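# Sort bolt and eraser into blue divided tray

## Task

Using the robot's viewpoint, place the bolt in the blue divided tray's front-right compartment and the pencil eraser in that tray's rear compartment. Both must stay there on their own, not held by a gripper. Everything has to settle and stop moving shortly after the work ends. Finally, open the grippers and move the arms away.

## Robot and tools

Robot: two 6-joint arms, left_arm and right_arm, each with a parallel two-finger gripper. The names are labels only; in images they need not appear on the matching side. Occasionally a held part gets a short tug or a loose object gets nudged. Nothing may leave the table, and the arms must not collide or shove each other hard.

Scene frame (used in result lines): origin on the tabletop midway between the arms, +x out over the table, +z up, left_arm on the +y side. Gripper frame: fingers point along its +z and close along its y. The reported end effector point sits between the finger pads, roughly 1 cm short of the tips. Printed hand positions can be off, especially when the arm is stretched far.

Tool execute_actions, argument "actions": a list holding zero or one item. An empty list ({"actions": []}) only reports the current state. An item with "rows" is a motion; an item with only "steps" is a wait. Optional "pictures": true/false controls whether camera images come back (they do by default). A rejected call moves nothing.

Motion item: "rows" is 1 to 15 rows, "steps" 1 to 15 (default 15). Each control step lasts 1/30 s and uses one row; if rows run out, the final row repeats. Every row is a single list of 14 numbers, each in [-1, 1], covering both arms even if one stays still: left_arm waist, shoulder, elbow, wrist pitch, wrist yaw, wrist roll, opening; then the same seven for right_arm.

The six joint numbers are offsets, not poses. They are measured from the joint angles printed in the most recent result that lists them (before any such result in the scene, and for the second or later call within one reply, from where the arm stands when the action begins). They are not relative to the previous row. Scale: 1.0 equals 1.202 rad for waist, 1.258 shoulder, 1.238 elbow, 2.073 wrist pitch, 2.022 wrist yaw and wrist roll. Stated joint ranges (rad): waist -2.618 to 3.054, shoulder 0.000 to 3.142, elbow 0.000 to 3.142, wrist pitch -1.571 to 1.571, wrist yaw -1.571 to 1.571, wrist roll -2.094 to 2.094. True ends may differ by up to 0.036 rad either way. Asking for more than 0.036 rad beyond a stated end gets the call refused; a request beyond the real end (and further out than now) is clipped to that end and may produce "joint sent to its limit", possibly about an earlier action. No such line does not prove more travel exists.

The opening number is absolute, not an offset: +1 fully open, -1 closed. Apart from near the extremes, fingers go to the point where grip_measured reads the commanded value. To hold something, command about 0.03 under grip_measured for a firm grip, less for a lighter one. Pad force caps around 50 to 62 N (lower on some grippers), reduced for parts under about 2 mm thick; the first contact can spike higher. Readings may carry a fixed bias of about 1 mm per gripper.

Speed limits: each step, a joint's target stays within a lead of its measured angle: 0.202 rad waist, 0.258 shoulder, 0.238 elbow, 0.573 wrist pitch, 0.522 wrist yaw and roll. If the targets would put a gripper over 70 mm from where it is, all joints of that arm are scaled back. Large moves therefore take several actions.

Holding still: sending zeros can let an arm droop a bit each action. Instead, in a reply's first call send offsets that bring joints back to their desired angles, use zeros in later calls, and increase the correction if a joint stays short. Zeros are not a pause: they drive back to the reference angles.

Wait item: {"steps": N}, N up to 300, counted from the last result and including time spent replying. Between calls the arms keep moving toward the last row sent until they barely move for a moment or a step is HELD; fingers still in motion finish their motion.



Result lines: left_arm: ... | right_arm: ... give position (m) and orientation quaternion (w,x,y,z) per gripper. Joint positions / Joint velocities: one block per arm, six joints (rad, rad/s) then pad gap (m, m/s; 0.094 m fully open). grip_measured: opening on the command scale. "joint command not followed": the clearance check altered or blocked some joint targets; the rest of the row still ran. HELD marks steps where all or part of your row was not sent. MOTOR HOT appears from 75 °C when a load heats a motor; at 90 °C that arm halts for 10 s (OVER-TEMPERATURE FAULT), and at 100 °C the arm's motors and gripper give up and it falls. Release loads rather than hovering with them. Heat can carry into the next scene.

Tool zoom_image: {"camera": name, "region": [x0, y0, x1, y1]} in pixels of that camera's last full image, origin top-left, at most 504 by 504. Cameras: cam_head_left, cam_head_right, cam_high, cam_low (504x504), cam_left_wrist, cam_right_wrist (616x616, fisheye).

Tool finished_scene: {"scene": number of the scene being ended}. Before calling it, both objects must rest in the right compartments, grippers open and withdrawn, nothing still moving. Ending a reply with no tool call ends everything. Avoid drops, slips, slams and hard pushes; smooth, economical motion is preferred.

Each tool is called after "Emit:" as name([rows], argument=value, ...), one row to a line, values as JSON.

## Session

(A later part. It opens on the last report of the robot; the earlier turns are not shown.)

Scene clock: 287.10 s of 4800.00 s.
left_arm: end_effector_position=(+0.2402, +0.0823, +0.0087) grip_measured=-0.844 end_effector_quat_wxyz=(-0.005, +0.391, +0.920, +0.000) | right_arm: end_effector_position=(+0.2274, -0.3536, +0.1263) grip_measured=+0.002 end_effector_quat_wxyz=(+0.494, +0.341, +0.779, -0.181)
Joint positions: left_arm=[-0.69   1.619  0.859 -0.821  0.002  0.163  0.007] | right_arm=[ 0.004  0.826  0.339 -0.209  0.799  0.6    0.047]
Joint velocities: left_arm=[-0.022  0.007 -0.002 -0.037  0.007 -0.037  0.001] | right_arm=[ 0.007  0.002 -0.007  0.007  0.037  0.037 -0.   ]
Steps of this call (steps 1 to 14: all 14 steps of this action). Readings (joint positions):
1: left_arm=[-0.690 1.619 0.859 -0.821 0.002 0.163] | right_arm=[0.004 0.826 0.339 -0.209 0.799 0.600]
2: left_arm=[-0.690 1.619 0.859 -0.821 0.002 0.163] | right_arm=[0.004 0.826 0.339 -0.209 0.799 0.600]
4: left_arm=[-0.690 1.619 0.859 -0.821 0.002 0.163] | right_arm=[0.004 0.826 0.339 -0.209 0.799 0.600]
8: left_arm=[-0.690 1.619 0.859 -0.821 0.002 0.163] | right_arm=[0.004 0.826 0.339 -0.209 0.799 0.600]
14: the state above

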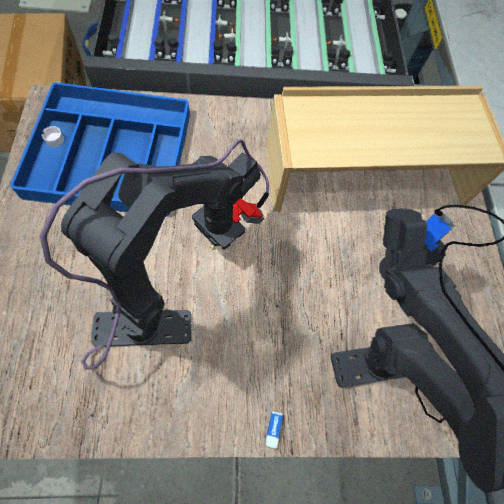

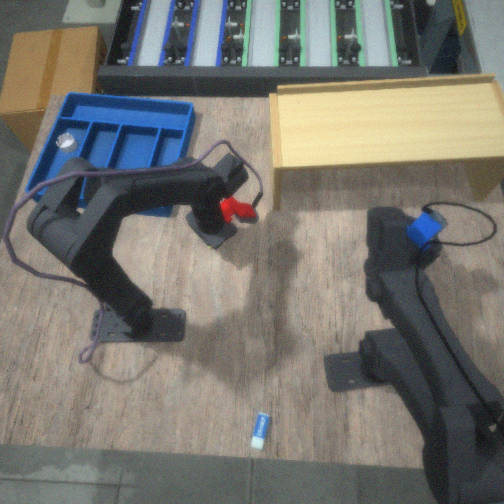

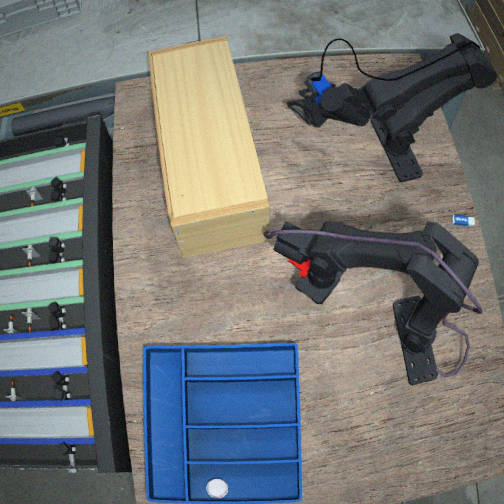

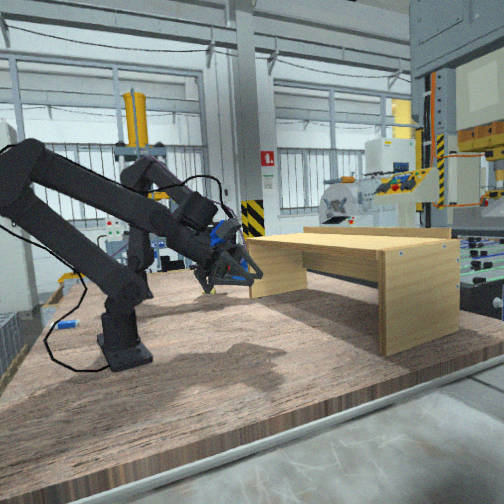

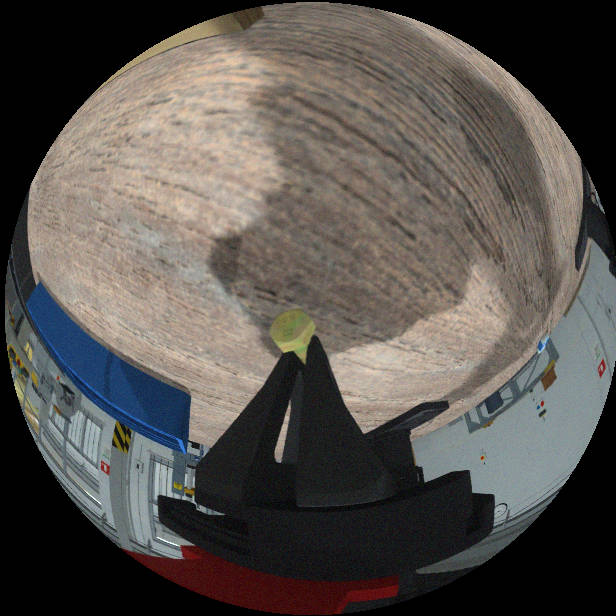

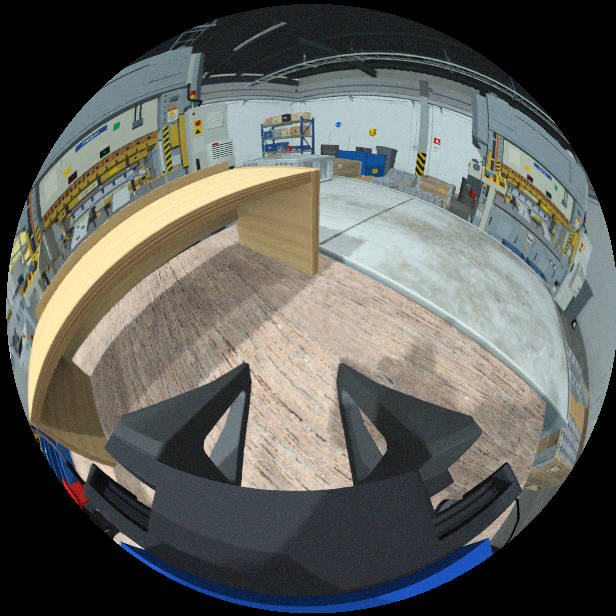

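Emit:
execute_actions([
  {"rows": [[0,0,0.02,-0.010,0,0,-0.875, 0,0,0.005,0,0,0,0],[0,0,0.04,-0.024,0,0,-0.875, 0,0,0.005,0,0,0,0],[0,0,0.065,-0.041,0,0,-0.875, 0,0,0.005,0,0,0,0],[0,0,0.093,-0.060,0,0,-0.875, 0,0,0.005,0,0,0,0],[0.005,0,0.125,-0.082,0,-0.005,-0.875, 0,0,0.005,0,0,0,0],[0.012,0,0.162,-0.104,0,-0.011,-0.875, 0,0,0.005,0,0,0,0],[0.025,0.005,0.198,-0.125,0,-0.018,-0.875, 0,0,0.005,0,0,0,0],[0.042,0.015,0.234,-0.145,0,-0.025,-0.875, 0,0,0.005,0,0,0,0],[0.063,0.03,0.271,-0.164,0,-0.032,-0.875, 0,0,0.005,0,0,0,0],[0.088,0.05,0.307,-0.181,0,-0.039,-0.875, 0,0,0.005,0,0,0,0],[0.117,0.075,0.343,-0.193,0,-0.044,-0.875, 0,0,0.005,0,0,0,0],[0.15,0.105,0.38,-0.1973,0,-0.048,-0.875, 0,0,0.005,0,0,0,0],[0.185,0.14,0.416,-0.1973,0,-0.048,-0.875, 0,0,0.005,0,0,0,0],[0.22,0.18,0.452,-0.1973,0,-0.048,-0.875, 0,0,0.005,0,0,0,0],[0.523,0.313,0.670,-0.1973,0,-0.048,-0.875, 0,0,0.005,0,0,0,0]], "steps": 15},
], pictures=false)

Emit:
execute_actions([
  {"steps": 24},
], pictures=true)

Scene clock: 330.73 s of 4800.00 s.
left_arm: end_effector_position=(+0.3400, +0.0948, +0.0907) grip_measured=-0.852 end_effector_quat_wxyz=(+0.006, +0.256, +0.967, -0.007) | right_arm: end_effector_position=(+0.2274, -0.3536, +0.1263) grip_measured=+0.002 end_effector_quat_wxyz=(+0.494, +0.341, +0.779, -0.181)
Joint positions: left_arm=[-0.472  1.786  1.398 -1.169  0.011  0.095  0.007] | right_arm=[ 0.004  0.826  0.339 -0.209  0.799  0.6    0.047]
Joint velocities: left_arm=[ 1.272  1.692  1.99  -0.784  0.081 -0.11  -0.   ] | right_arm=[ 0.017  0.007  0.012 -0.007 -0.007 -0.081 -0.001]
Steps of this call (steps 1 to 15: the robot went on to your last target; steps 16 to 90: nothing new was sent; then 40.13 s passed at rest; steps 91 to 105: all 15 steps of this action). Readings (joint positions):
91: left_arm=[-0.690 1.619 0.859 -0.821 0.002 0.163] | right_arm=[0.004 0.826 0.339 -0.209 0.799 0.600]
92: left_arm=[-0.690 1.619 0.862 -0.828 0.002 0.163] | right_arm=[0.004 0.826 0.339 -0.209 0.799 0.600]
94: left_arm=[-0.690 1.619 0.891 -0.869 0.002 0.163] | right_arm=[0.004 0.826 0.339 -0.209 0.799 0.600]
98: left_arm=[-0.679 1.620 1.042 -0.990 0.003 0.149] | right_arm=[0.004 0.826 0.339 -0.209 0.799 0.600]
105: the state above

Scene clock: 331.53 s of 4800.00 s.
left_arm: end_effector_position=(+0.4251, +0.2276, +0.0782) grip_measured=-0.852 end_effector_quat_wxyz=(-0.002, +0.042, +0.999, +0.002) | right_arm: end_effector_position=(+0.2274, -0.3536, +0.1263) grip_measured=+0.002 end_effector_quat_wxyz=(+0.494, +0.341, +0.779, -0.181)
Joint positions: left_arm=[-0.062  2.023  1.666 -1.218 -0.005  0.072  0.007] | right_arm=[ 0.004  0.826  0.339 -0.209  0.799  0.6    0.047]
Joint velocities: left_arm=[-0.002 -0.002 -0.027 -0.022  0.007  0.022  0.001] | right_arm=[-0.017 -0.002 -0.002  0.022 -0.051  0.022  0.001]
Steps of this call (steps 1 to 24: the robot went on to your last target). Readings (joint positions):
1: left_arm=[-0.425 1.847 1.466 -1.184 0.012 0.092] | right_arm=[0.004 0.826 0.339 -0.209 0.799 0.600]
2: left_arm=[-0.375 1.904 1.529 -1.184 0.013 0.090] | right_arm=[0.004 0.826 0.339 -0.209 0.799 0.600]
4: left_arm=[-0.268 1.986 1.616 -1.167 0.014 0.085] | right_arm=[0.004 0.826 0.339 -0.209 0.799 0.600]
8: left_arm=[-0.061 2.023 1.658 -1.167 -0.000 0.076] | right_arm=[0.004 0.826 0.339 -0.209 0.799 0.600]
24: the state above

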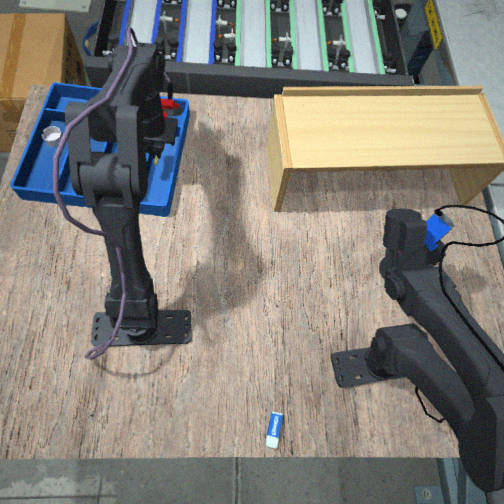

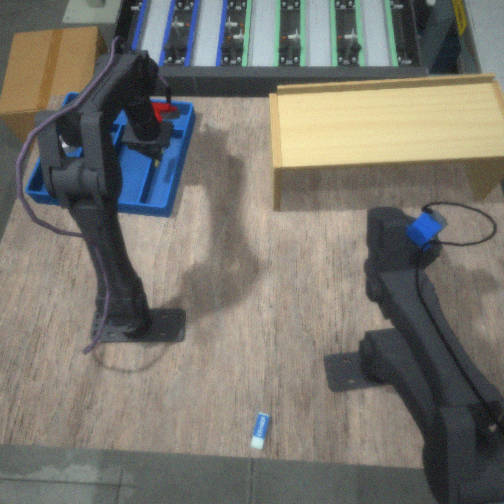

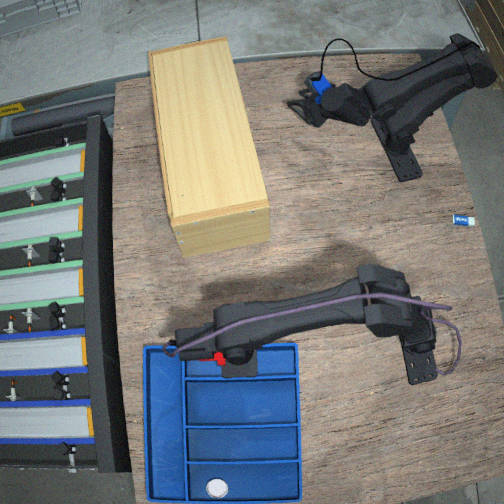

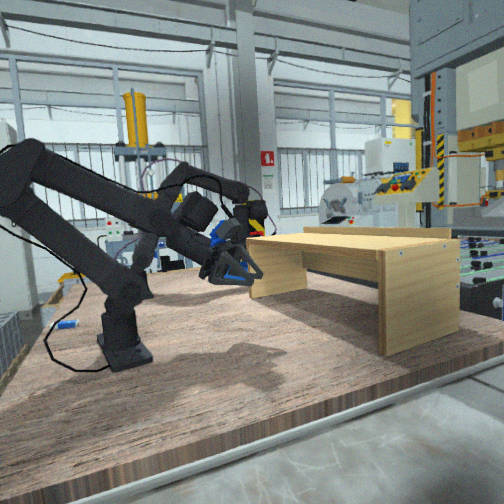

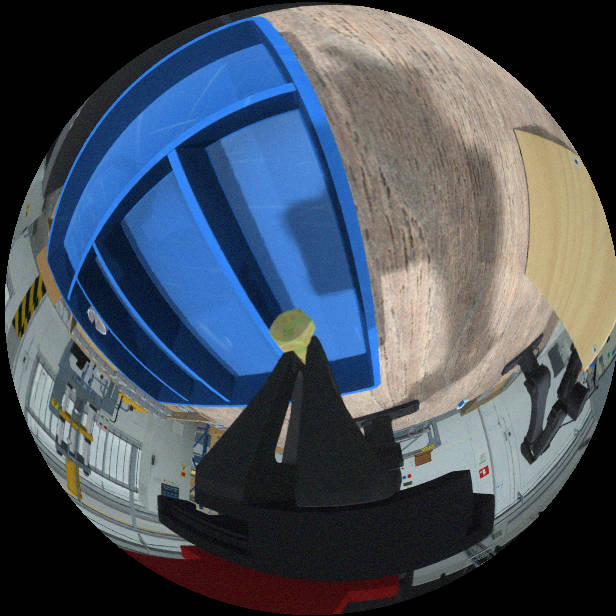

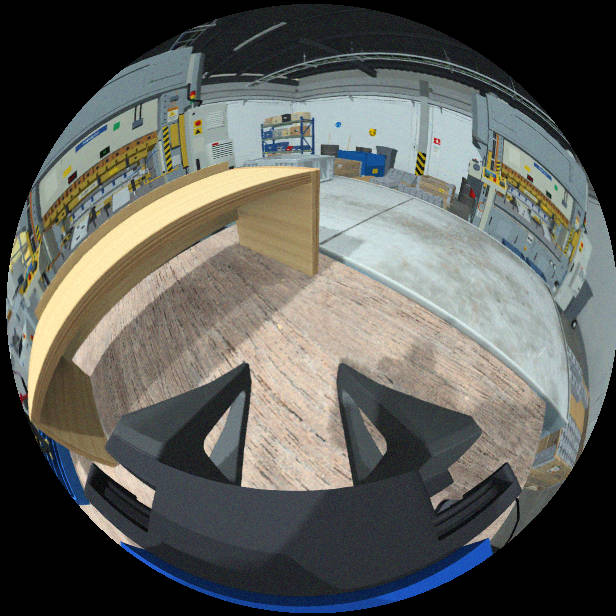

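Emit:
zoom_image(camera="cam_left_wrist", region=[140, 60, 420, 410])

Region (140, 60, 420, 410) of cam_left_wrist's 616x616 image, scaled by 1.440, with more detail than that image has; it fills the left 403 columns of this view, and the rest is white.

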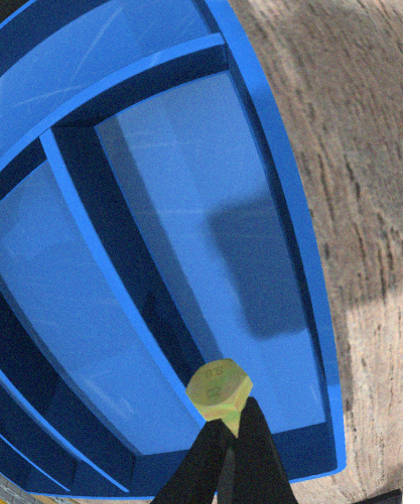

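Emit:
execute_actions([
  {"rows": [[-0.005,-0.004,-0.008,0.010,0,0,-0.875, 0,0,0.005,0,0,0,0],[-0.009,-0.004,-0.017,0.025,0,0,-0.875, 0,0,0.005,0,0,0,0],[-0.012,-0.004,-0.031,0.041,0,0,-0.875, 0,0,0.005,0,0,0,0],[-0.014,-0.004,-0.050,0.059,0,0,-0.875, 0,0,0.005,0,0,0,0],[-0.015,-0.004,-0.072,0.077,0,0,-0.875, 0,0,0.005,0,0,0,0],[-0.015,-0.004,-0.097,0.094,0,0,-0.875, 0,0,0.005,0,0,0,0],[-0.015,-0.004,-0.122,0.108,0,0,-0.875, 0,0,0.005,0,0,0,0],[-0.015,-0.004,-0.146,0.120,0,0,-0.875, 0,0,0.005,0,0,0,0],[-0.015,-0.004,-0.169,0.128,0,0,-0.875, 0,0,0.005,0,0,0,0],[-0.015,-0.004,-0.187,0.132,0,0,-0.875, 0,0,0.005,0,0,0,0],[-0.015,-0.004,-0.202,0.132,0,0,-0.875, 0,0,0.005,0,0,0,0],[-0.015,-0.004,-0.211,0.130,0,0,-0.875, 0,0,0.005,0,0,0,0],[-0.015,-0.004,-0.2137,0.129,0,0,-0.875, 0,0,0.005,0,0,0,0]], "steps": 15},
], pictures=false)

Emit:
execute_actions([
  {"steps": 6},
], pictures=false)

Emit:
execute_actions([
  {"rows": [[0,-0.004,0,0.004,0,0,-0.82, 0,0,0.005,0,0,0,0],[0,-0.004,0,0.002,0,0,-0.72, 0,0,0.005,0,0,0,0],[0,-0.008,0,-0.006,0,0,-0.60, 0,0,0.005,0,0,0,0],[0,-0.016,0,-0.018,0,0,-0.50, 0,0,0.005,0,0,0,0],[0,-0.028,0,-0.032,0,0,-0.45, 0,0,0.005,0,0,0,0],[0,-0.044,0,-0.046,0,0,-0.45, 0,0,0.005,0,0,0,0],[0,-0.062,0,-0.060,0,0,-0.45, 0,0,0.005,0,0,0,0],[0,-0.081,0,-0.071,0,0,-0.45, 0,0,0.005,0,0,0,0],[0,-0.099,0,-0.080,0,0,-0.45, 0,0,0.005,0,0,0,0],[0,-0.115,0,-0.085,0,0,-0.45, 0,0,0.005,0,0,0,0],[0,-0.128,0,-0.0875,0,0,-0.45, 0,0,0.005,0,0,0,0],[0,-0.137,0,-0.0875,0,0,-0.45, 0,0,0.005,0,0,0,0],[0,-0.141,0,-0.0863,0,0,-0.45, 0,0,0.005,0,0,0,0],[-0.002,-0.141,0,-0.0863,0,0,-0.45, 0,0,0.005,0,0,0,0],[-0.004,-0.141,0,-0.0863,0,0,-0.45, 0,0,0.005,0,0,0,0]], "steps": 15},
], pictures=false)

Emit:
execute_actions([
  {"rows": [[-0.0125,-0.014,0,-0.008,0,-0.008,-0.45, 0,0,0.005,0,0,0,0],[-0.037,-0.014,0,-0.008,0,-0.02,-0.45, 0,0,0.005,0,0,0,0],[-0.071,-0.014,0,-0.008,0,-0.036,-0.45, 0,0,0.005,0,0,0,0],[-0.112,-0.014,0,-0.008,0,-0.054,-0.40, 0,0,0.005,0,0,0,0],[-0.158,-0.014,0,-0.008,0,-0.072,-0.30, 0,0,0.005,0,0,0,0],[-0.208,-0.014,0,-0.008,0,-0.089,-0.20, 0,0,0.005,0,0,0,0],[-0.262,-0.014,0,-0.008,0,-0.104,-0.10, 0,0,0.005,0,0,0,0],[-0.316,-0.014,0,-0.008,0,-0.115,0.0, 0,0,0.005,0,0,0,0],[-0.370,-0.014,0,-0.008,0,-0.123,0.1, 0,0,0.005,0,0,0,0],[-0.424,-0.014,0,-0.008,0,-0.127,0.2, 0,0,0.005,0,0,0,0],[-0.478,-0.014,0,-0.008,0,-0.127,0.3, 0,0,0.005,0,0,0,0],[-0.532,-0.014,0,-0.008,0,-0.127,0.4, 0,0,0.005,0,0,0,0],[-0.587,-0.014,0,-0.008,0,-0.127,0.5, 0,0,0.005,0,0,0,0],[-0.641,-0.014,0,-0.008,0,-0.127,0.6, 0,0,0.005,0,0,0,0],[-0.695,-0.014,0,-0.008,0,-0.127,0.7, 0,0,0.005,0,0,0,0]], "steps": 15},
], pictures=false)

Emit:
execute_actions([
  {"rows": [[-0.166,-0.004,-0.006,0.006,0,-0.012,0.7, 0,0,0.005,0,0,0,0],[-0.220,-0.004,-0.014,0.015,0,-0.024,0.7, 0,0,0.005,0,0,0,0],[-0.275,-0.004,-0.026,0.025,0,-0.039,0.7, 0,0,0.005,0,0,0,0],[-0.329,-0.004,-0.041,0.035,0,-0.056,0.7, 0,0,0.005,0,0,0,0],[-0.383,-0.004,-0.057,0.045,0,-0.073,0.7, 0,0,0.005,0,0,0,0],[-0.437,-0.004,-0.072,0.053,0,-0.089,0.7, 0,0,0.005,0,0,0,0],[-0.491,-0.004,-0.085,0.059,0,-0.102,0.7, 0,0,0.005,0,0,0,0],[-0.545,-0.004,-0.095,0.063,0,-0.112,0.7, 0,0,0.005,0,0,0,0],[-0.599,-0.004,-0.101,0.064,0,-0.118,0.7, 0,0,0.005,0,0,0,0],[-0.653,-0.004,-0.104,0.063,0,-0.121,0.7, 0,0,0.005,0,0,0,0],[-0.707,-0.004,-0.104,0.062,0,-0.121,0.7, 0,0,0.005,0,0,0,0],[-0.761,-0.004,-0.104,0.062,0,-0.121,0.7, 0,0,0.005,0,0,0,0],[-0.815,-0.004,-0.104,0.062,0,-0.121,0.7, 0,0,0.005,0,0,0,0],[-0.869,-0.004,-0.104,0.062,0,-0.121,0.7, 0,0,0.005,0,0,0,0],[-0.923,-0.004,-0.104,0.062,0,-0.121,0.7, 0,0,0.005,0,0,0,0]], "steps": 15},
], pictures=false)

Emit:
execute_actions([
  {"rows": [[-0.162,-0.004,-0.008,0.007,0,-0.006,0.7, 0,0,0.005,0,0,0,0],[-0.208,-0.004,-0.008,0.007,0,-0.006,0.7, 0,0,0.005,0,0,0,0],[-0.250,-0.004,-0.008,0.007,0,-0.006,0.7, 0,0,0.005,0,0,0,0],[-0.286,-0.004,-0.008,0.007,0,-0.006,0.7, 0,0,0.005,0,0,0,0],[-0.318,-0.004,-0.008,0.007,0,-0.006,0.7, 0,0,0.005,0,0,0,0],[-0.344,-0.004,-0.008,0.007,0,-0.006,0.7, 0,0,0.005,0,0,0,0],[-0.366,-0.004,-0.008,0.007,0,-0.006,0.7, 0,0,0.005,0,0,0,0],[-0.383,-0.004,-0.008,0.007,0,-0.006,0.7, 0,0,0.005,0,0,0,0],[-0.395,-0.004,-0.008,0.007,0,-0.006,0.7, 0,0,0.005,0,0,0,0],[-0.403,-0.004,-0.008,0.007,0,-0.006,0.7, 0,0,0.005,0,0,0,0],[-0.409,-0.004,-0.008,0.007,0,-0.006,0.7, 0,0,0.005,0,0,0,0],[-0.4135,-0.004,-0.008,0.007,0,-0.006,0.7, 0,0,0.005,0,0,0,0]], "steps": 15},
], pictures=false)

Emit:
execute_actions([
  {"steps": 6},
], pictures=true)

Scene clock: 452.03 s of 4800.00 s.
left_arm: end_effector_position=(+0.4016, +0.2242, +0.0170) grip_measured=-0.852 end_effector_quat_wxyz=(-0.017, +0.048, +0.999, +0.002) | right_arm: end_effector_position=(+0.2274, -0.3536, +0.1263) grip_measured=+0.002 end_effector_quat_wxyz=(+0.494, +0.341, +0.779, -0.181)
Joint positions: left_arm=[-0.072  2.02   1.411 -0.995 -0.005  0.072  0.007] | right_arm=[ 0.004  0.826  0.339 -0.209  0.799  0.6    0.047]
Joint velocities: left_arm=[-0.022  0.002 -0.085  0.066 -0.022  0.037 -0.   ] | right_arm=[ 0.007 -0.007 -0.007 -0.037  0.037  0.022  0.001]
Steps of this call (steps 1 to 30: the robot went on to your last target; steps 31 to 90: nothing new was sent; then 117.00 s passed at rest; steps 91 to 105: all 15 steps of this action). Readings (joint positions):
91: left_arm=[-0.062 2.023 1.666 -1.218 -0.005 0.072] | right_arm=[0.004 0.826 0.339 -0.209 0.799 0.600]
92: left_arm=[-0.062 2.023 1.666 -1.214 -0.005 0.072] | right_arm=[0.004 0.826 0.339 -0.209 0.799 0.600]
94: left_arm=[-0.063 2.023 1.654 -1.183 -0.005 0.072] | right_arm=[0.004 0.826 0.339 -0.209 0.799 0.600]
98: left_arm=[-0.070 2.020 1.562 -1.072 -0.005 0.072] | right_arm=[0.004 0.826 0.339 -0.209 0.799 0.600]
105: the state above

Scene clock: 452.23 s of 4800.00 s.
left_arm: end_effector_position=(+0.4075, +0.2241, +0.0166) grip_measured=-0.852 end_effector_quat_wxyz=(-0.005, +0.047, +0.999, +0.002) | right_arm: end_effector_position=(+0.2274, -0.3536, +0.1263) grip_measured=+0.002 end_effector_quat_wxyz=(+0.494, +0.341, +0.779, -0.181)
Joint positions: left_arm=[-0.072  2.02   1.409 -0.97  -0.005  0.072  0.007] | right_arm=[ 0.004  0.826  0.339 -0.209  0.799  0.6    0.047]
Joint velocities: left_arm=[-0.027 -0.017 -0.017  0.066  0.037  0.037 -0.   ] | right_arm=[-0.007 -0.012 -0.002 -0.037  0.051  0.051  0.   ]
Steps of this call (steps 1 to 6: the robot went on to your last target). Readings (joint positions):
1: left_arm=[-0.072 2.020 1.409 -0.993 -0.005 0.072] | right_arm=[0.004 0.826 0.339 -0.209 0.799 0.600]
2: left_arm=[-0.072 2.020 1.409 -0.988 -0.005 0.072] | right_arm=[0.004 0.826 0.339 -0.209 0.799 0.600]
4: left_arm=[-0.072 2.020 1.409 -0.976 -0.005 0.072] | right_arm=[0.004 0.826 0.339 -0.209 0.799 0.600]
6: the state above

Scene clock: 452.73 s of 4800.00 s.
left_arm: end_effector_position=(+0.3843, +0.2246, +0.0767) grip_measured=-0.452 end_effector_quat_wxyz=(+0.012, +0.047, +0.999, +0.003) | right_arm: end_effector_position=(+0.2274, -0.3536, +0.1263) grip_measured=+0.002 end_effector_quat_wxyz=(+0.494, +0.341, +0.779, -0.181)
Joint positions: left_arm=[-0.072  1.841  1.409 -1.115 -0.005  0.072  0.026] | right_arm=[ 0.004  0.826  0.339 -0.209  0.799  0.6    0.047]
Joint velocities: left_arm=[-0.007 -0.247 -0.007 -0.183  0.022 -0.022  0.   ] | right_arm=[-0.002  0.002 -0.017 -0.007  0.037  0.007  0.001]
Steps of this call (steps 1 to 15: all 15 steps of this action). Readings (joint positions):
1: left_arm=[-0.072 2.020 1.409 -0.968 -0.005 0.072] | right_arm=[0.004 0.826 0.339 -0.209 0.799 0.600]
2: left_arm=[-0.072 2.020 1.409 -0.967 -0.005 0.072] | right_arm=[0.004 0.826 0.339 -0.209 0.799 0.600]
4: left_arm=[-0.072 2.020 1.409 -0.970 -0.005 0.072] | right_arm=[0.004 0.826 0.339 -0.209 0.799 0.600]
8: left_arm=[-0.072 1.988 1.409 -1.024 -0.005 0.072] | right_arm=[0.004 0.826 0.339 -0.209 0.799 0.600]
15: the state above

Scene clock: 453.23 s of 4800.00 s.
left_arm: end_effector_position=(+0.3029, +0.0204, +0.0810) grip_measured=+0.650 end_effector_quat_wxyz=(+0.016, +0.254, +0.967, +0.029) | right_arm: end_effector_position=(+0.2274, -0.3536, +0.1263) grip_measured=+0.002 end_effector_quat_wxyz=(+0.494, +0.341, +0.779, -0.181)
Joint positions: left_arm=[-0.762  1.828  1.409 -1.148 -0.066 -0.2    0.078] | right_arm=[ 0.004  0.826  0.339 -0.209  0.799  0.6    0.047]
Joint velocities: left_arm=[-1.346  0.002 -0.022 -0.315 -0.388 -0.418  0.098] | right_arm=[-0.007 -0.027 -0.002 -0.007 -0.037 -0.007 -0.001]
Steps of this call (steps 1 to 15: all 15 steps of this action). Readings (joint positions):
1: left_arm=[-0.072 1.834 1.409 -1.118 -0.005 0.070] | right_arm=[0.004 0.826 0.339 -0.209 0.799 0.600]
2: left_arm=[-0.076 1.831 1.409 -1.120 -0.006 0.065] | right_arm=[0.004 0.826 0.339 -0.209 0.799 0.600]
4: left_arm=[-0.108 1.831 1.409 -1.120 -0.014 0.038] | right_arm=[0.004 0.826 0.339 -0.209 0.799 0.600]
8: left_arm=[-0.309 1.831 1.409 -1.118 -0.022 -0.054] | right_arm=[0.004 0.826 0.339 -0.209 0.799 0.600]
15: the state above

Scene clock: 453.73 s of 4800.00 s.
left_arm: end_effector_position=(+0.1040, -0.0964, +0.0574) grip_measured=+0.698 end_effector_quat_wxyz=(+0.028, +0.497, +0.867, +0.015) | right_arm: end_effector_position=(+0.2274, -0.3536, +0.1263) grip_measured=+0.002 end_effector_quat_wxyz=(+0.494, +0.341, +0.779, -0.181)
Joint positions: left_arm=[-1.464  1.83   1.316 -1.045 -0.062 -0.374  0.08 ] | right_arm=[ 0.004  0.826  0.339 -0.209  0.799  0.6    0.047]
Joint velocities: left_arm=[ 0.183 -0.007 -0.007 -0.066 -0.227 -0.066  0.001] | right_arm=[-0.012 -0.012 -0.012  0.007  0.007 -0.037 -0.   ]
A step of this action was HELD (marked below), so the robot has no last target. An arm can still carry out its HELD step.
Steps of this call (steps 1 to 15: all 15 steps of this action). Readings (joint positions):
1: left_arm=[-0.813 1.828 1.409 -1.159 -0.081 -0.215] | right_arm=[0.004 0.826 0.339 -0.209 0.799 0.600]
2: left_arm=[-0.868 1.828 1.408 -1.166 -0.097 -0.232] | right_arm=[0.004 0.826 0.339 -0.209 0.799 0.600]
4: left_arm=[-0.985 1.828 1.396 -1.165 -0.110 -0.267] | right_arm=[0.004 0.826 0.339 -0.209 0.799 0.600]
8: left_arm=[-1.249 1.828 1.342 -1.085 -0.095 -0.337] | right_arm=[0.004 0.826 0.339 -0.209 0.799 0.600]
11: left_arm=[-1.445 1.830 1.316 -1.046 -0.075 -0.373] | right_arm=[0.004 0.826 0.339 -0.209 0.799 0.600] HELD
12: left_arm=[-1.473 1.830 1.316 -1.046 -0.060 -0.372] | right_arm=[0.004 0.826 0.339 -0.209 0.799 0.600] HELD
15: the state above HELD
joint command not followed: on one or more control steps a check withheld the commanded joint targets of the left arm, and it was not sent them on those steps. On the call's last step the targets were still withheld.
cause: the commanded joint targets would bring a part of the robot too close to another arm (this arm's wrist (the part past joint 4) and the other arm's wrist (the part past joint 4)); next, command targets that bring no part of the robot closer to that arm.

Scene clock: 454.23 s of 4800.00 s.
left_arm: end_effector_position=(+0.1085, -0.0956, +0.0576) grip_measured=+0.698 end_effector_quat_wxyz=(+0.032, +0.491, +0.870, +0.018) | right_arm: end_effector_position=(+0.2274, -0.3536, +0.1263) grip_measured=+0.002 end_effector_quat_wxyz=(+0.494, +0.341, +0.779, -0.181)
Joint positions: left_arm=[-1.456  1.83   1.316 -1.045 -0.073 -0.379  0.08 ] | right_arm=[ 0.004  0.826  0.339 -0.209  0.799  0.6    0.047]
Joint velocities: left_arm=[ 0.002  0.007  0.017  0.066 -0.007 -0.051 -0.001] | right_arm=[-0.002  0.007 -0.012 -0.007 -0.007  0.037  0.001]
A step of this action was HELD (marked below), so the robot has no last target. An arm can still carry out its HELD step.
Steps of this call (steps 1 to 15: all 15 steps of this action). Readings (joint positions):
1: left_arm=[-1.459 1.830 1.316 -1.045 -0.066 -0.375] | right_arm=[0.004 0.826 0.339 -0.209 0.799 0.600] HELD
2: left_arm=[-1.456 1.830 1.316 -1.045 -0.069 -0.377] | right_arm=[0.004 0.826 0.339 -0.209 0.799 0.600] HELD
3: left_arm=[-1.456 1.830 1.316 -1.045 -0.071 -0.377] | right_arm=[0.004 0.826 0.339 -0.209 0.799 0.600] HELD
4: left_arm=[-1.456 1.830 1.316 -1.045 -0.071 -0.378] | right_arm=[0.004 0.826 0.339 -0.209 0.799 0.600] HELD
5: left_arm=[-1.456 1.830 1.316 -1.045 -0.071 -0.378] | right_arm=[0.004 0.826 0.339 -0.209 0.799 0.600] HELD
6: left_arm=[-1.456 1.830 1.316 -1.045 -0.072 -0.378] | right_arm=[0.004 0.826 0.339 -0.209 0.799 0.600] HELD
7: left_arm=[-1.456 1.830 1.316 -1.045 -0.072 -0.378] | right_arm=[0.004 0.826 0.339 -0.209 0.799 0.600] HELD
8: left_arm=[-1.456 1.830 1.316 -1.045 -0.072 -0.379] | right_arm=[0.004 0.826 0.339 -0.209 0.799 0.600] HELD
9: left_arm=[-1.456 1.830 1.316 -1.045 -0.073 -0.379] | right_arm=[0.004 0.826 0.339 -0.209 0.799 0.600] HELD
10: left_arm=[-1.456 1.830 1.316 -1.045 -0.073 -0.379] | right_arm=[0.004 0.826 0.339 -0.209 0.799 0.600] HELD
11: left_arm=[-1.456 1.830 1.316 -1.045 -0.073 -0.379] | right_arm=[0.004 0.826 0.339 -0.209 0.799 0.600] HELD
12: left_arm=[-1.456 1.830 1.316 -1.045 -0.073 -0.379] | right_arm=[0.004 0.826 0.339 -0.209 0.799 0.600] HELD
13: left_arm=[-1.456 1.830 1.316 -1.045 -0.073 -0.379] | right_arm=[0.004 0.826 0.339 -0.209 0.799 0.600] HELD
14: left_arm=[-1.456 1.830 1.316 -1.045 -0.073 -0.379] | right_arm=[0.004 0.826 0.339 -0.209 0.799 0.600] HELD
15: the state above HELD
joint command not followed: on one or more control steps a check withheld the commanded joint targets of the left arm, and it was not sent them on those steps. On the call's last step the targets were still withheld.
cause: the commanded joint targets would bring a part of the robot too close to another arm (this arm's wrist (the part past joint 4) and the other arm's wrist (the part past joint 4)); next, command targets that bring no part of the robot closer to that arm.
joint command not followed: on one or more control steps a check withheld the commanded joint targets of the right arm, and it was not sent them on those steps.
cause: the commanded joint targets would bring a part of the robot too close to another arm (this arm's wrist (the part past joint 4) and the other arm's wrist (the part past joint 4)); next, command targets that bring no part of the robot closer to that arm.

Scene clock: 454.43 s of 4800.00 s.
left_arm: end_effector_position=(+0.1085, -0.0956, +0.0576) grip_measured=+0.698 end_effector_quat_wxyz=(+0.032, +0.491, +0.870, +0.018) | right_arm: end_effector_position=(+0.2274, -0.3536, +0.1263) grip_measured=+0.002 end_effector_quat_wxyz=(+0.494, +0.341, +0.779, -0.181)
Joint positions: left_arm=[-1.456  1.83   1.316 -1.045 -0.073 -0.38   0.08 ] | right_arm=[ 0.004  0.826  0.339 -0.209  0.799  0.6    0.047]
Joint velocities: left_arm=[ 0.007 -0.007 -0.002  0.11   0.066 -0.051 -0.   ] | right_arm=[-0.017  0.017  0.002 -0.037 -0.051 -0.007 -0.   ]
Steps of this call (steps 1 to 6: nothing new was sent). Readings (joint positions):
1: left_arm=[-1.456 1.830 1.316 -1.045 -0.073 -0.379] | right_arm=[0.004 0.826 0.339 -0.209 0.799 0.600]
2: left_arm=[-1.456 1.830 1.316 -1.045 -0.073 -0.379] | right_arm=[0.004 0.826 0.339 -0.209 0.799 0.600]
4: left_arm=[-1.456 1.830 1.316 -1.045 -0.073 -0.380] | right_arm=[0.004 0.826 0.339 -0.209 0.799 0.600]
6: the state above

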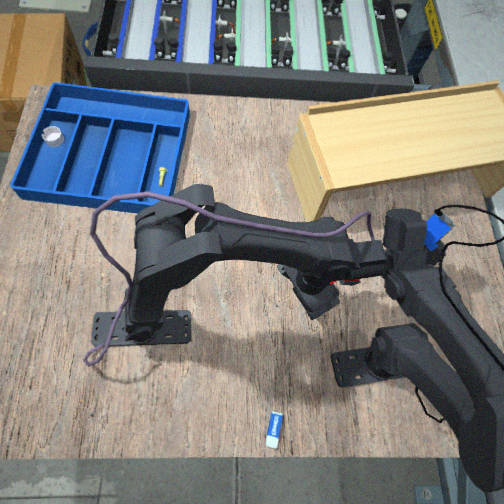

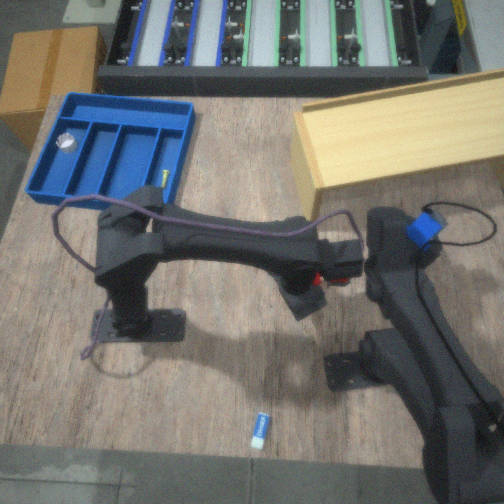

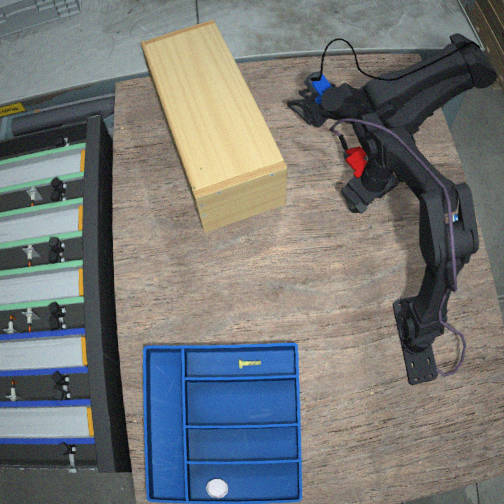

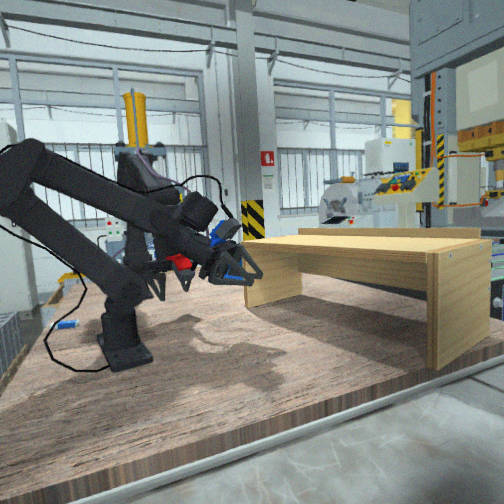

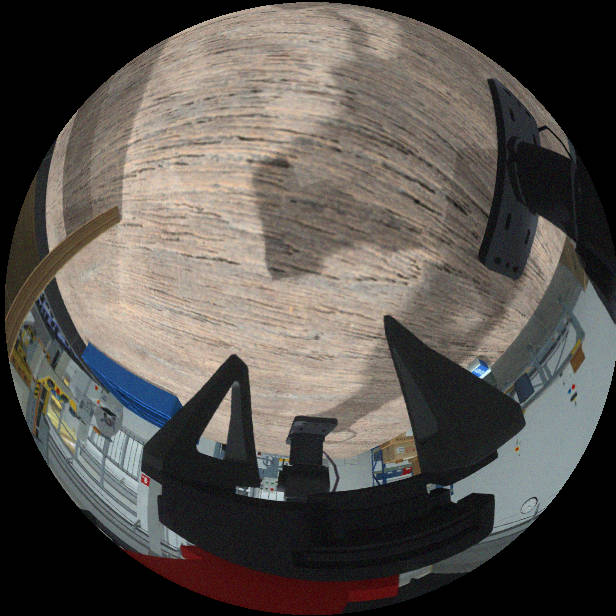

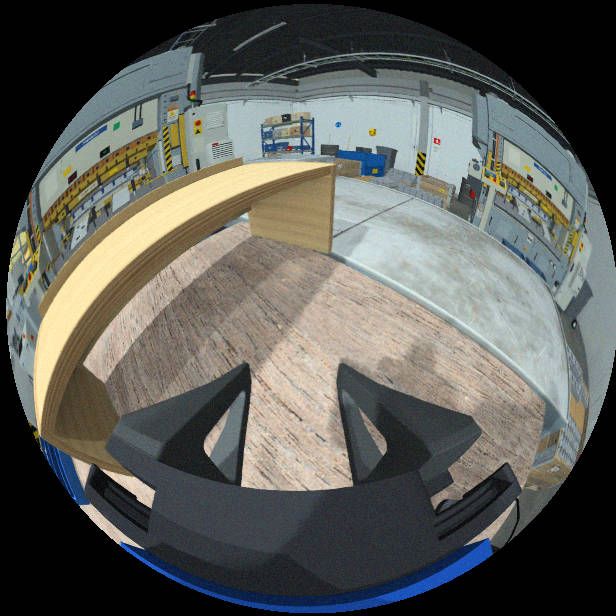

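Emit:
execute_actions(actions=[])

Scene clock: 472.50 s of 4800.00 s.
left_arm: end_effector_position=(+0.1085, -0.0956, +0.0576) grip_measured=+0.698 end_effector_quat_wxyz=(+0.032, +0.491, +0.870, +0.018) | right_arm: end_effector_position=(+0.2274, -0.3536, +0.1263) grip_measured=+0.002 end_effector_quat_wxyz=(+0.494, +0.341, +0.779, -0.181)
Joint positions: left_arm=[-1.456  1.83   1.316 -1.045 -0.073 -0.38   0.08 ] | right_arm=[ 0.004  0.826  0.339 -0.209  0.799  0.6    0.047]
Joint velocities: left_arm=[ 0.002 -0.002 -0.007  0.007 -0.022 -0.081 -0.001] | right_arm=[-0.007  0.007  0.007 -0.037 -0.022 -0.022  0.   ]
Steps of this call (steps 1 to 90: nothing new was sent; then 15.07 s passed at rest). Readings (joint positions):
1: left_arm=[-1.456 1.830 1.316 -1.045 -0.073 -0.380] | right_arm=[0.004 0.826 0.339 -0.209 0.799 0.600]
2: left_arm=[-1.456 1.830 1.316 -1.045 -0.073 -0.380] | right_arm=[0.004 0.826 0.339 -0.209 0.799 0.600]
4: left_arm=[-1.456 1.830 1.316 -1.045 -0.073 -0.380] | right_arm=[0.004 0.826 0.339 -0.209 0.799 0.600]
8: left_arm=[-1.456 1.830 1.316 -1.045 -0.073 -0.380] | right_arm=[0.004 0.826 0.339 -0.209 0.799 0.600]
90: the state above

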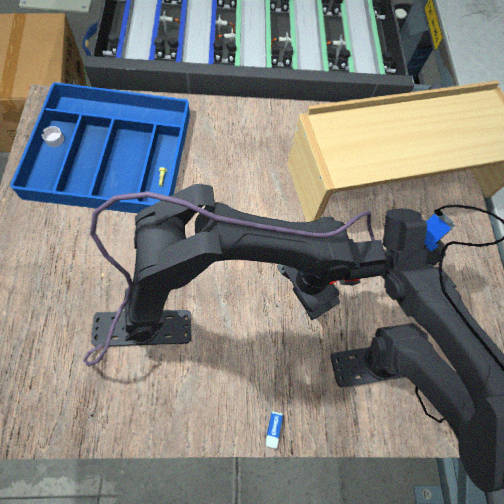

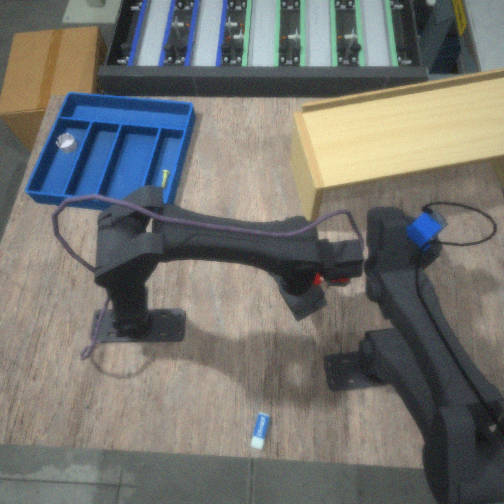

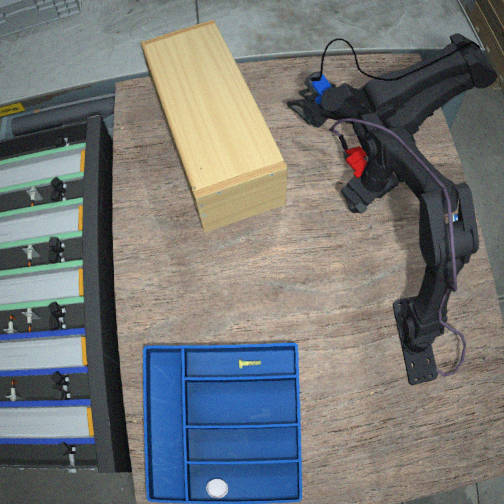

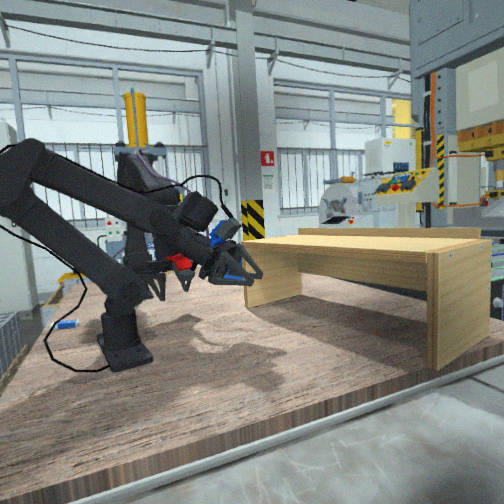

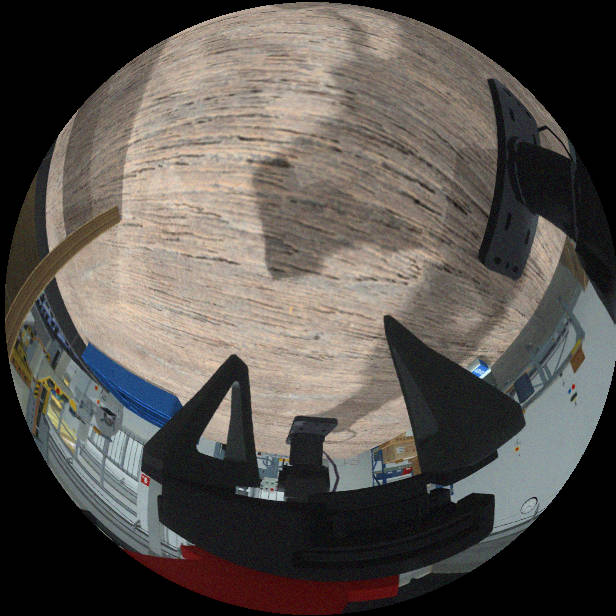

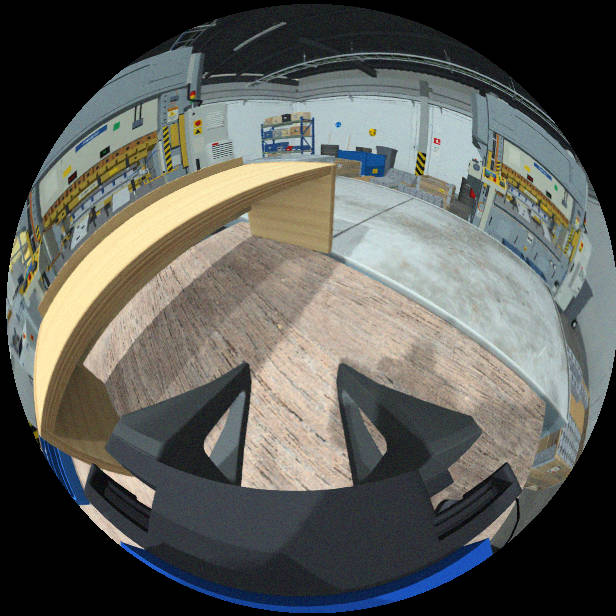

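Emit:
execute_actions([
  {"rows": [[0,-0.04,-0.02,0,0.01,0,0.7,-0.04,0,0.005,0,0,0,0],[0,-0.08,-0.055,0,0.02,0,0.7,-0.08,0,0.005,0,0,0,0],[-0.015,-0.12,-0.09,0,0.03,-0.004,0.7,-0.12,0,0.005,0,0,0,0],[-0.05,-0.15,-0.125,-0.003,0.042,-0.008,0.7,-0.16,0,0.005,0,0,0,0],[-0.10,-0.15,-0.15,-0.005,0.042,-0.012,0.7,-0.19,0,0.005,0,0,0,0],[-0.155,-0.15,-0.15,-0.005,0.042,-0.017,0.7,-0.208,0,0.005,0,0,0,0],[-0.21,-0.15,-0.15,-0.005,0.042,-0.017,0.7,-0.208,0,0.005,0,0,0,0],[-0.27,-0.15,-0.15,-0.005,0.042,-0.017,0.7,-0.208,0,0.005,0,0,0,0],[-0.33,-0.15,-0.15,-0.005,0.042,-0.017,0.7,-0.208,0,0.005,0,0,0,0],[-0.39,-0.15,-0.15,-0.005,0.042,-0.017,0.7,-0.208,0,0.005,0,0,0,0],[-0.45,-0.15,-0.13,-0.003,0.042,-0.017,0.7,-0.208,0,0.005,0,0,0,0],[-0.51,-0.13,-0.10,0,0.042,-0.017,0.7,-0.208,0,0.005,0,0,0,0],[-0.565,-0.095,-0.065,0.005,0.042,-0.017,0.7,-0.208,0,0.005,0,0,0,0],[-0.615,-0.05,-0.03,0.013,0.042,-0.017,0.7,-0.208,0,0.005,0,0,0,0],[-0.658,0.0143,0.0036,0.0212,0.042,-0.017,0.7,-0.208,0,0.005,0,0,0,0]], "steps": 15},
], pictures=false)

Emit:
execute_actions([
  {"steps": 30},
])

Scene clock: 541.87 s of 4800.00 s.
left_arm: end_effector_position=(+0.0025, -0.0651, +0.0704) grip_measured=+0.698 end_effector_quat_wxyz=(+0.010, +0.607, +0.795, -0.012) | right_arm: end_effector_position=(+0.1998, -0.4113, +0.1257) grip_measured=+0.002 end_effector_quat_wxyz=(+0.468, +0.432, +0.734, -0.237)
Joint positions: left_arm=[-1.753  1.67   1.179 -1.048 -0.005 -0.4    0.08 ] | right_arm=[-0.24   0.826  0.339 -0.209  0.792  0.6    0.047]
Joint velocities: left_arm=[-0.784  0.232  0.217 -0.051  0.081 -0.081 -0.002] | right_arm=[ 0.002 -0.007 -0.007 -0.051  0.051 -0.037  0.   ]
Steps of this call (steps 1 to 90: nothing new was sent; then 65.87 s passed at rest; steps 91 to 105: all 15 steps of this action). Readings (joint positions):
91: left_arm=[-1.456 1.828 1.316 -1.045 -0.073 -0.380] | right_arm=[-0.003 0.826 0.339 -0.209 0.797 0.600]
92: left_arm=[-1.456 1.822 1.311 -1.042 -0.070 -0.380] | right_arm=[-0.025 0.826 0.339 -0.209 0.794 0.600]
94: left_arm=[-1.457 1.783 1.279 -1.033 -0.060 -0.380] | right_arm=[-0.104 0.826 0.339 -0.209 0.790 0.600]
98: left_arm=[-1.525 1.685 1.202 -1.044 -0.041 -0.388] | right_arm=[-0.233 0.826 0.339 -0.209 0.792 0.600]
105: the state above

Scene clock: 542.87 s of 4800.00 s.
left_arm: end_effector_position=(-0.1613, -0.0397, +0.0517) grip_measured=+0.698 end_effector_quat_wxyz=(-0.004, +0.783, +0.622, -0.017) | right_arm: end_effector_position=(+0.1998, -0.4113, +0.1257) grip_measured=+0.002 end_effector_quat_wxyz=(+0.468, +0.432, +0.734, -0.237)
Joint positions: left_arm=[-2.254  1.834  1.298 -1.004  0.017 -0.407  0.08 ] | right_arm=[-0.24   0.826  0.339 -0.209  0.792  0.6    0.047]
Joint velocities: left_arm=[-0.017 -0.007  0.012 -0.037  0.007  0.007  0.   ] | right_arm=[-0.002 -0.012  0.007 -0.037 -0.007  0.007 -0.001]
Steps of this call (steps 1 to 30: the robot went on to your last target). Readings (joint positions):
1: left_arm=[-1.781 1.683 1.191 -1.049 -0.003 -0.401] | right_arm=[-0.240 0.826 0.339 -0.209 0.792 0.600]
2: left_arm=[-1.809 1.703 1.207 -1.049 -0.002 -0.402] | right_arm=[-0.240 0.826 0.339 -0.209 0.792 0.600]
4: left_arm=[-1.865 1.748 1.238 -1.037 -0.001 -0.403] | right_arm=[-0.240 0.826 0.339 -0.209 0.792 0.600]
8: left_arm=[-1.984 1.810 1.271 -1.015 0.001 -0.405] | right_arm=[-0.240 0.826 0.339 -0.209 0.792 0.600]
30: the state above

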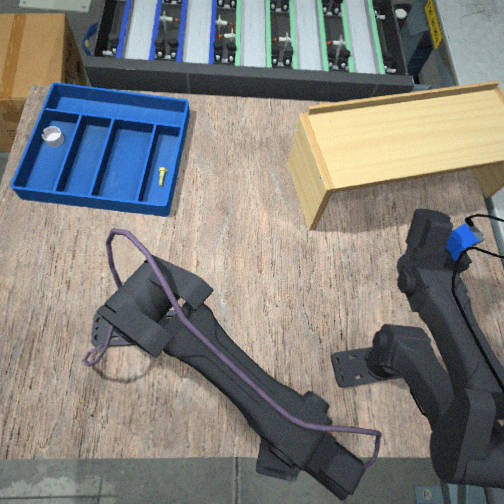

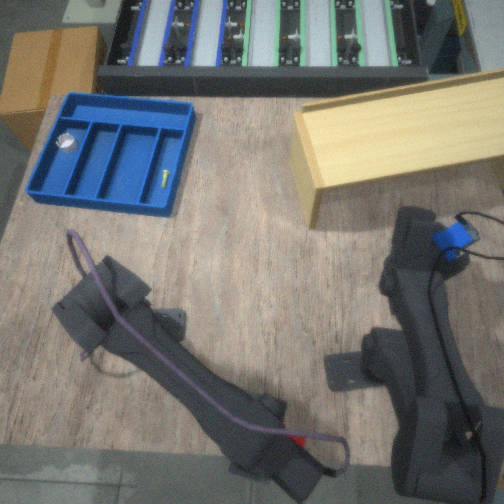

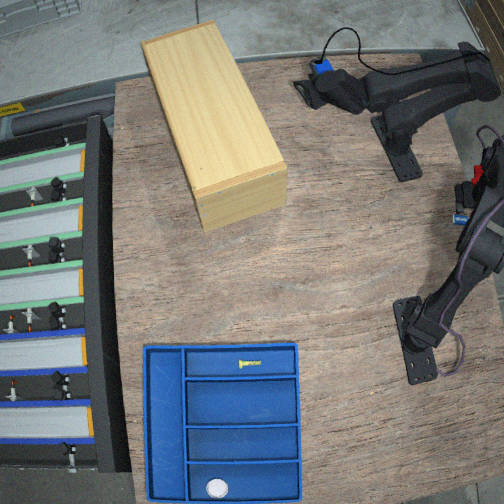

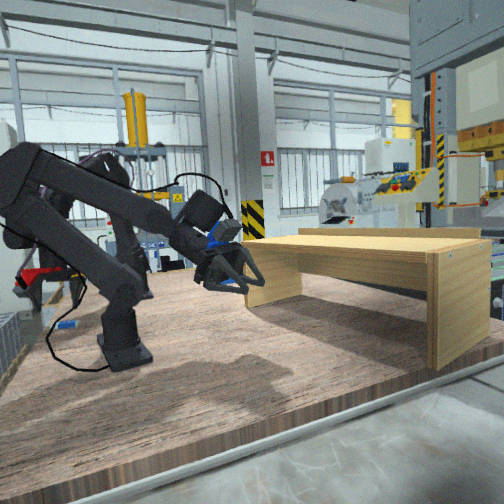

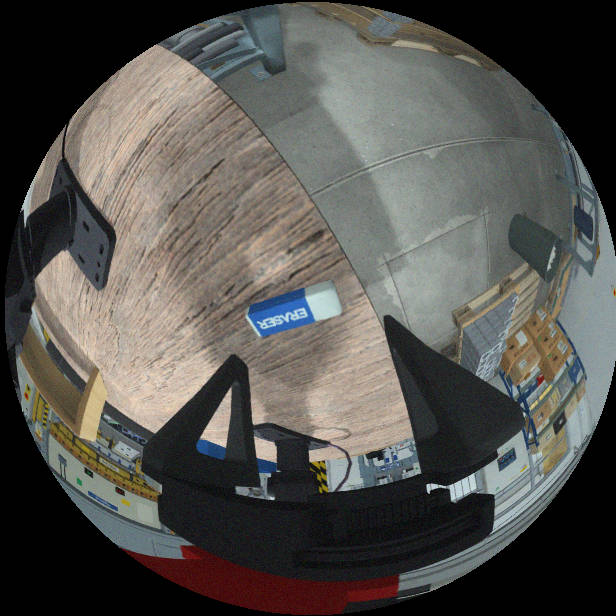

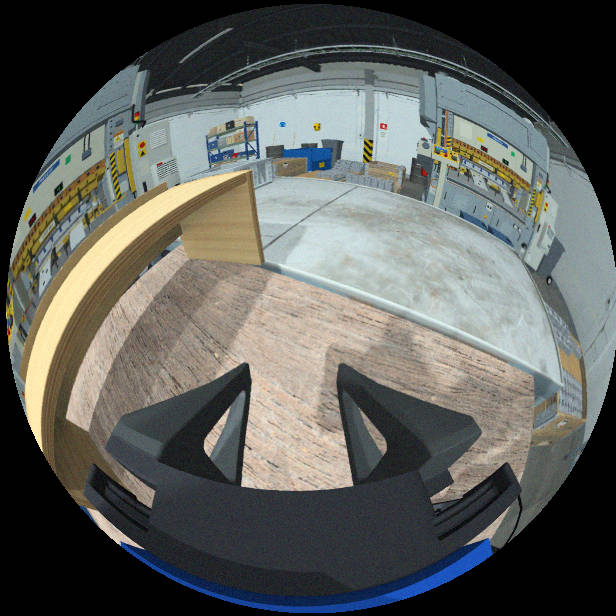

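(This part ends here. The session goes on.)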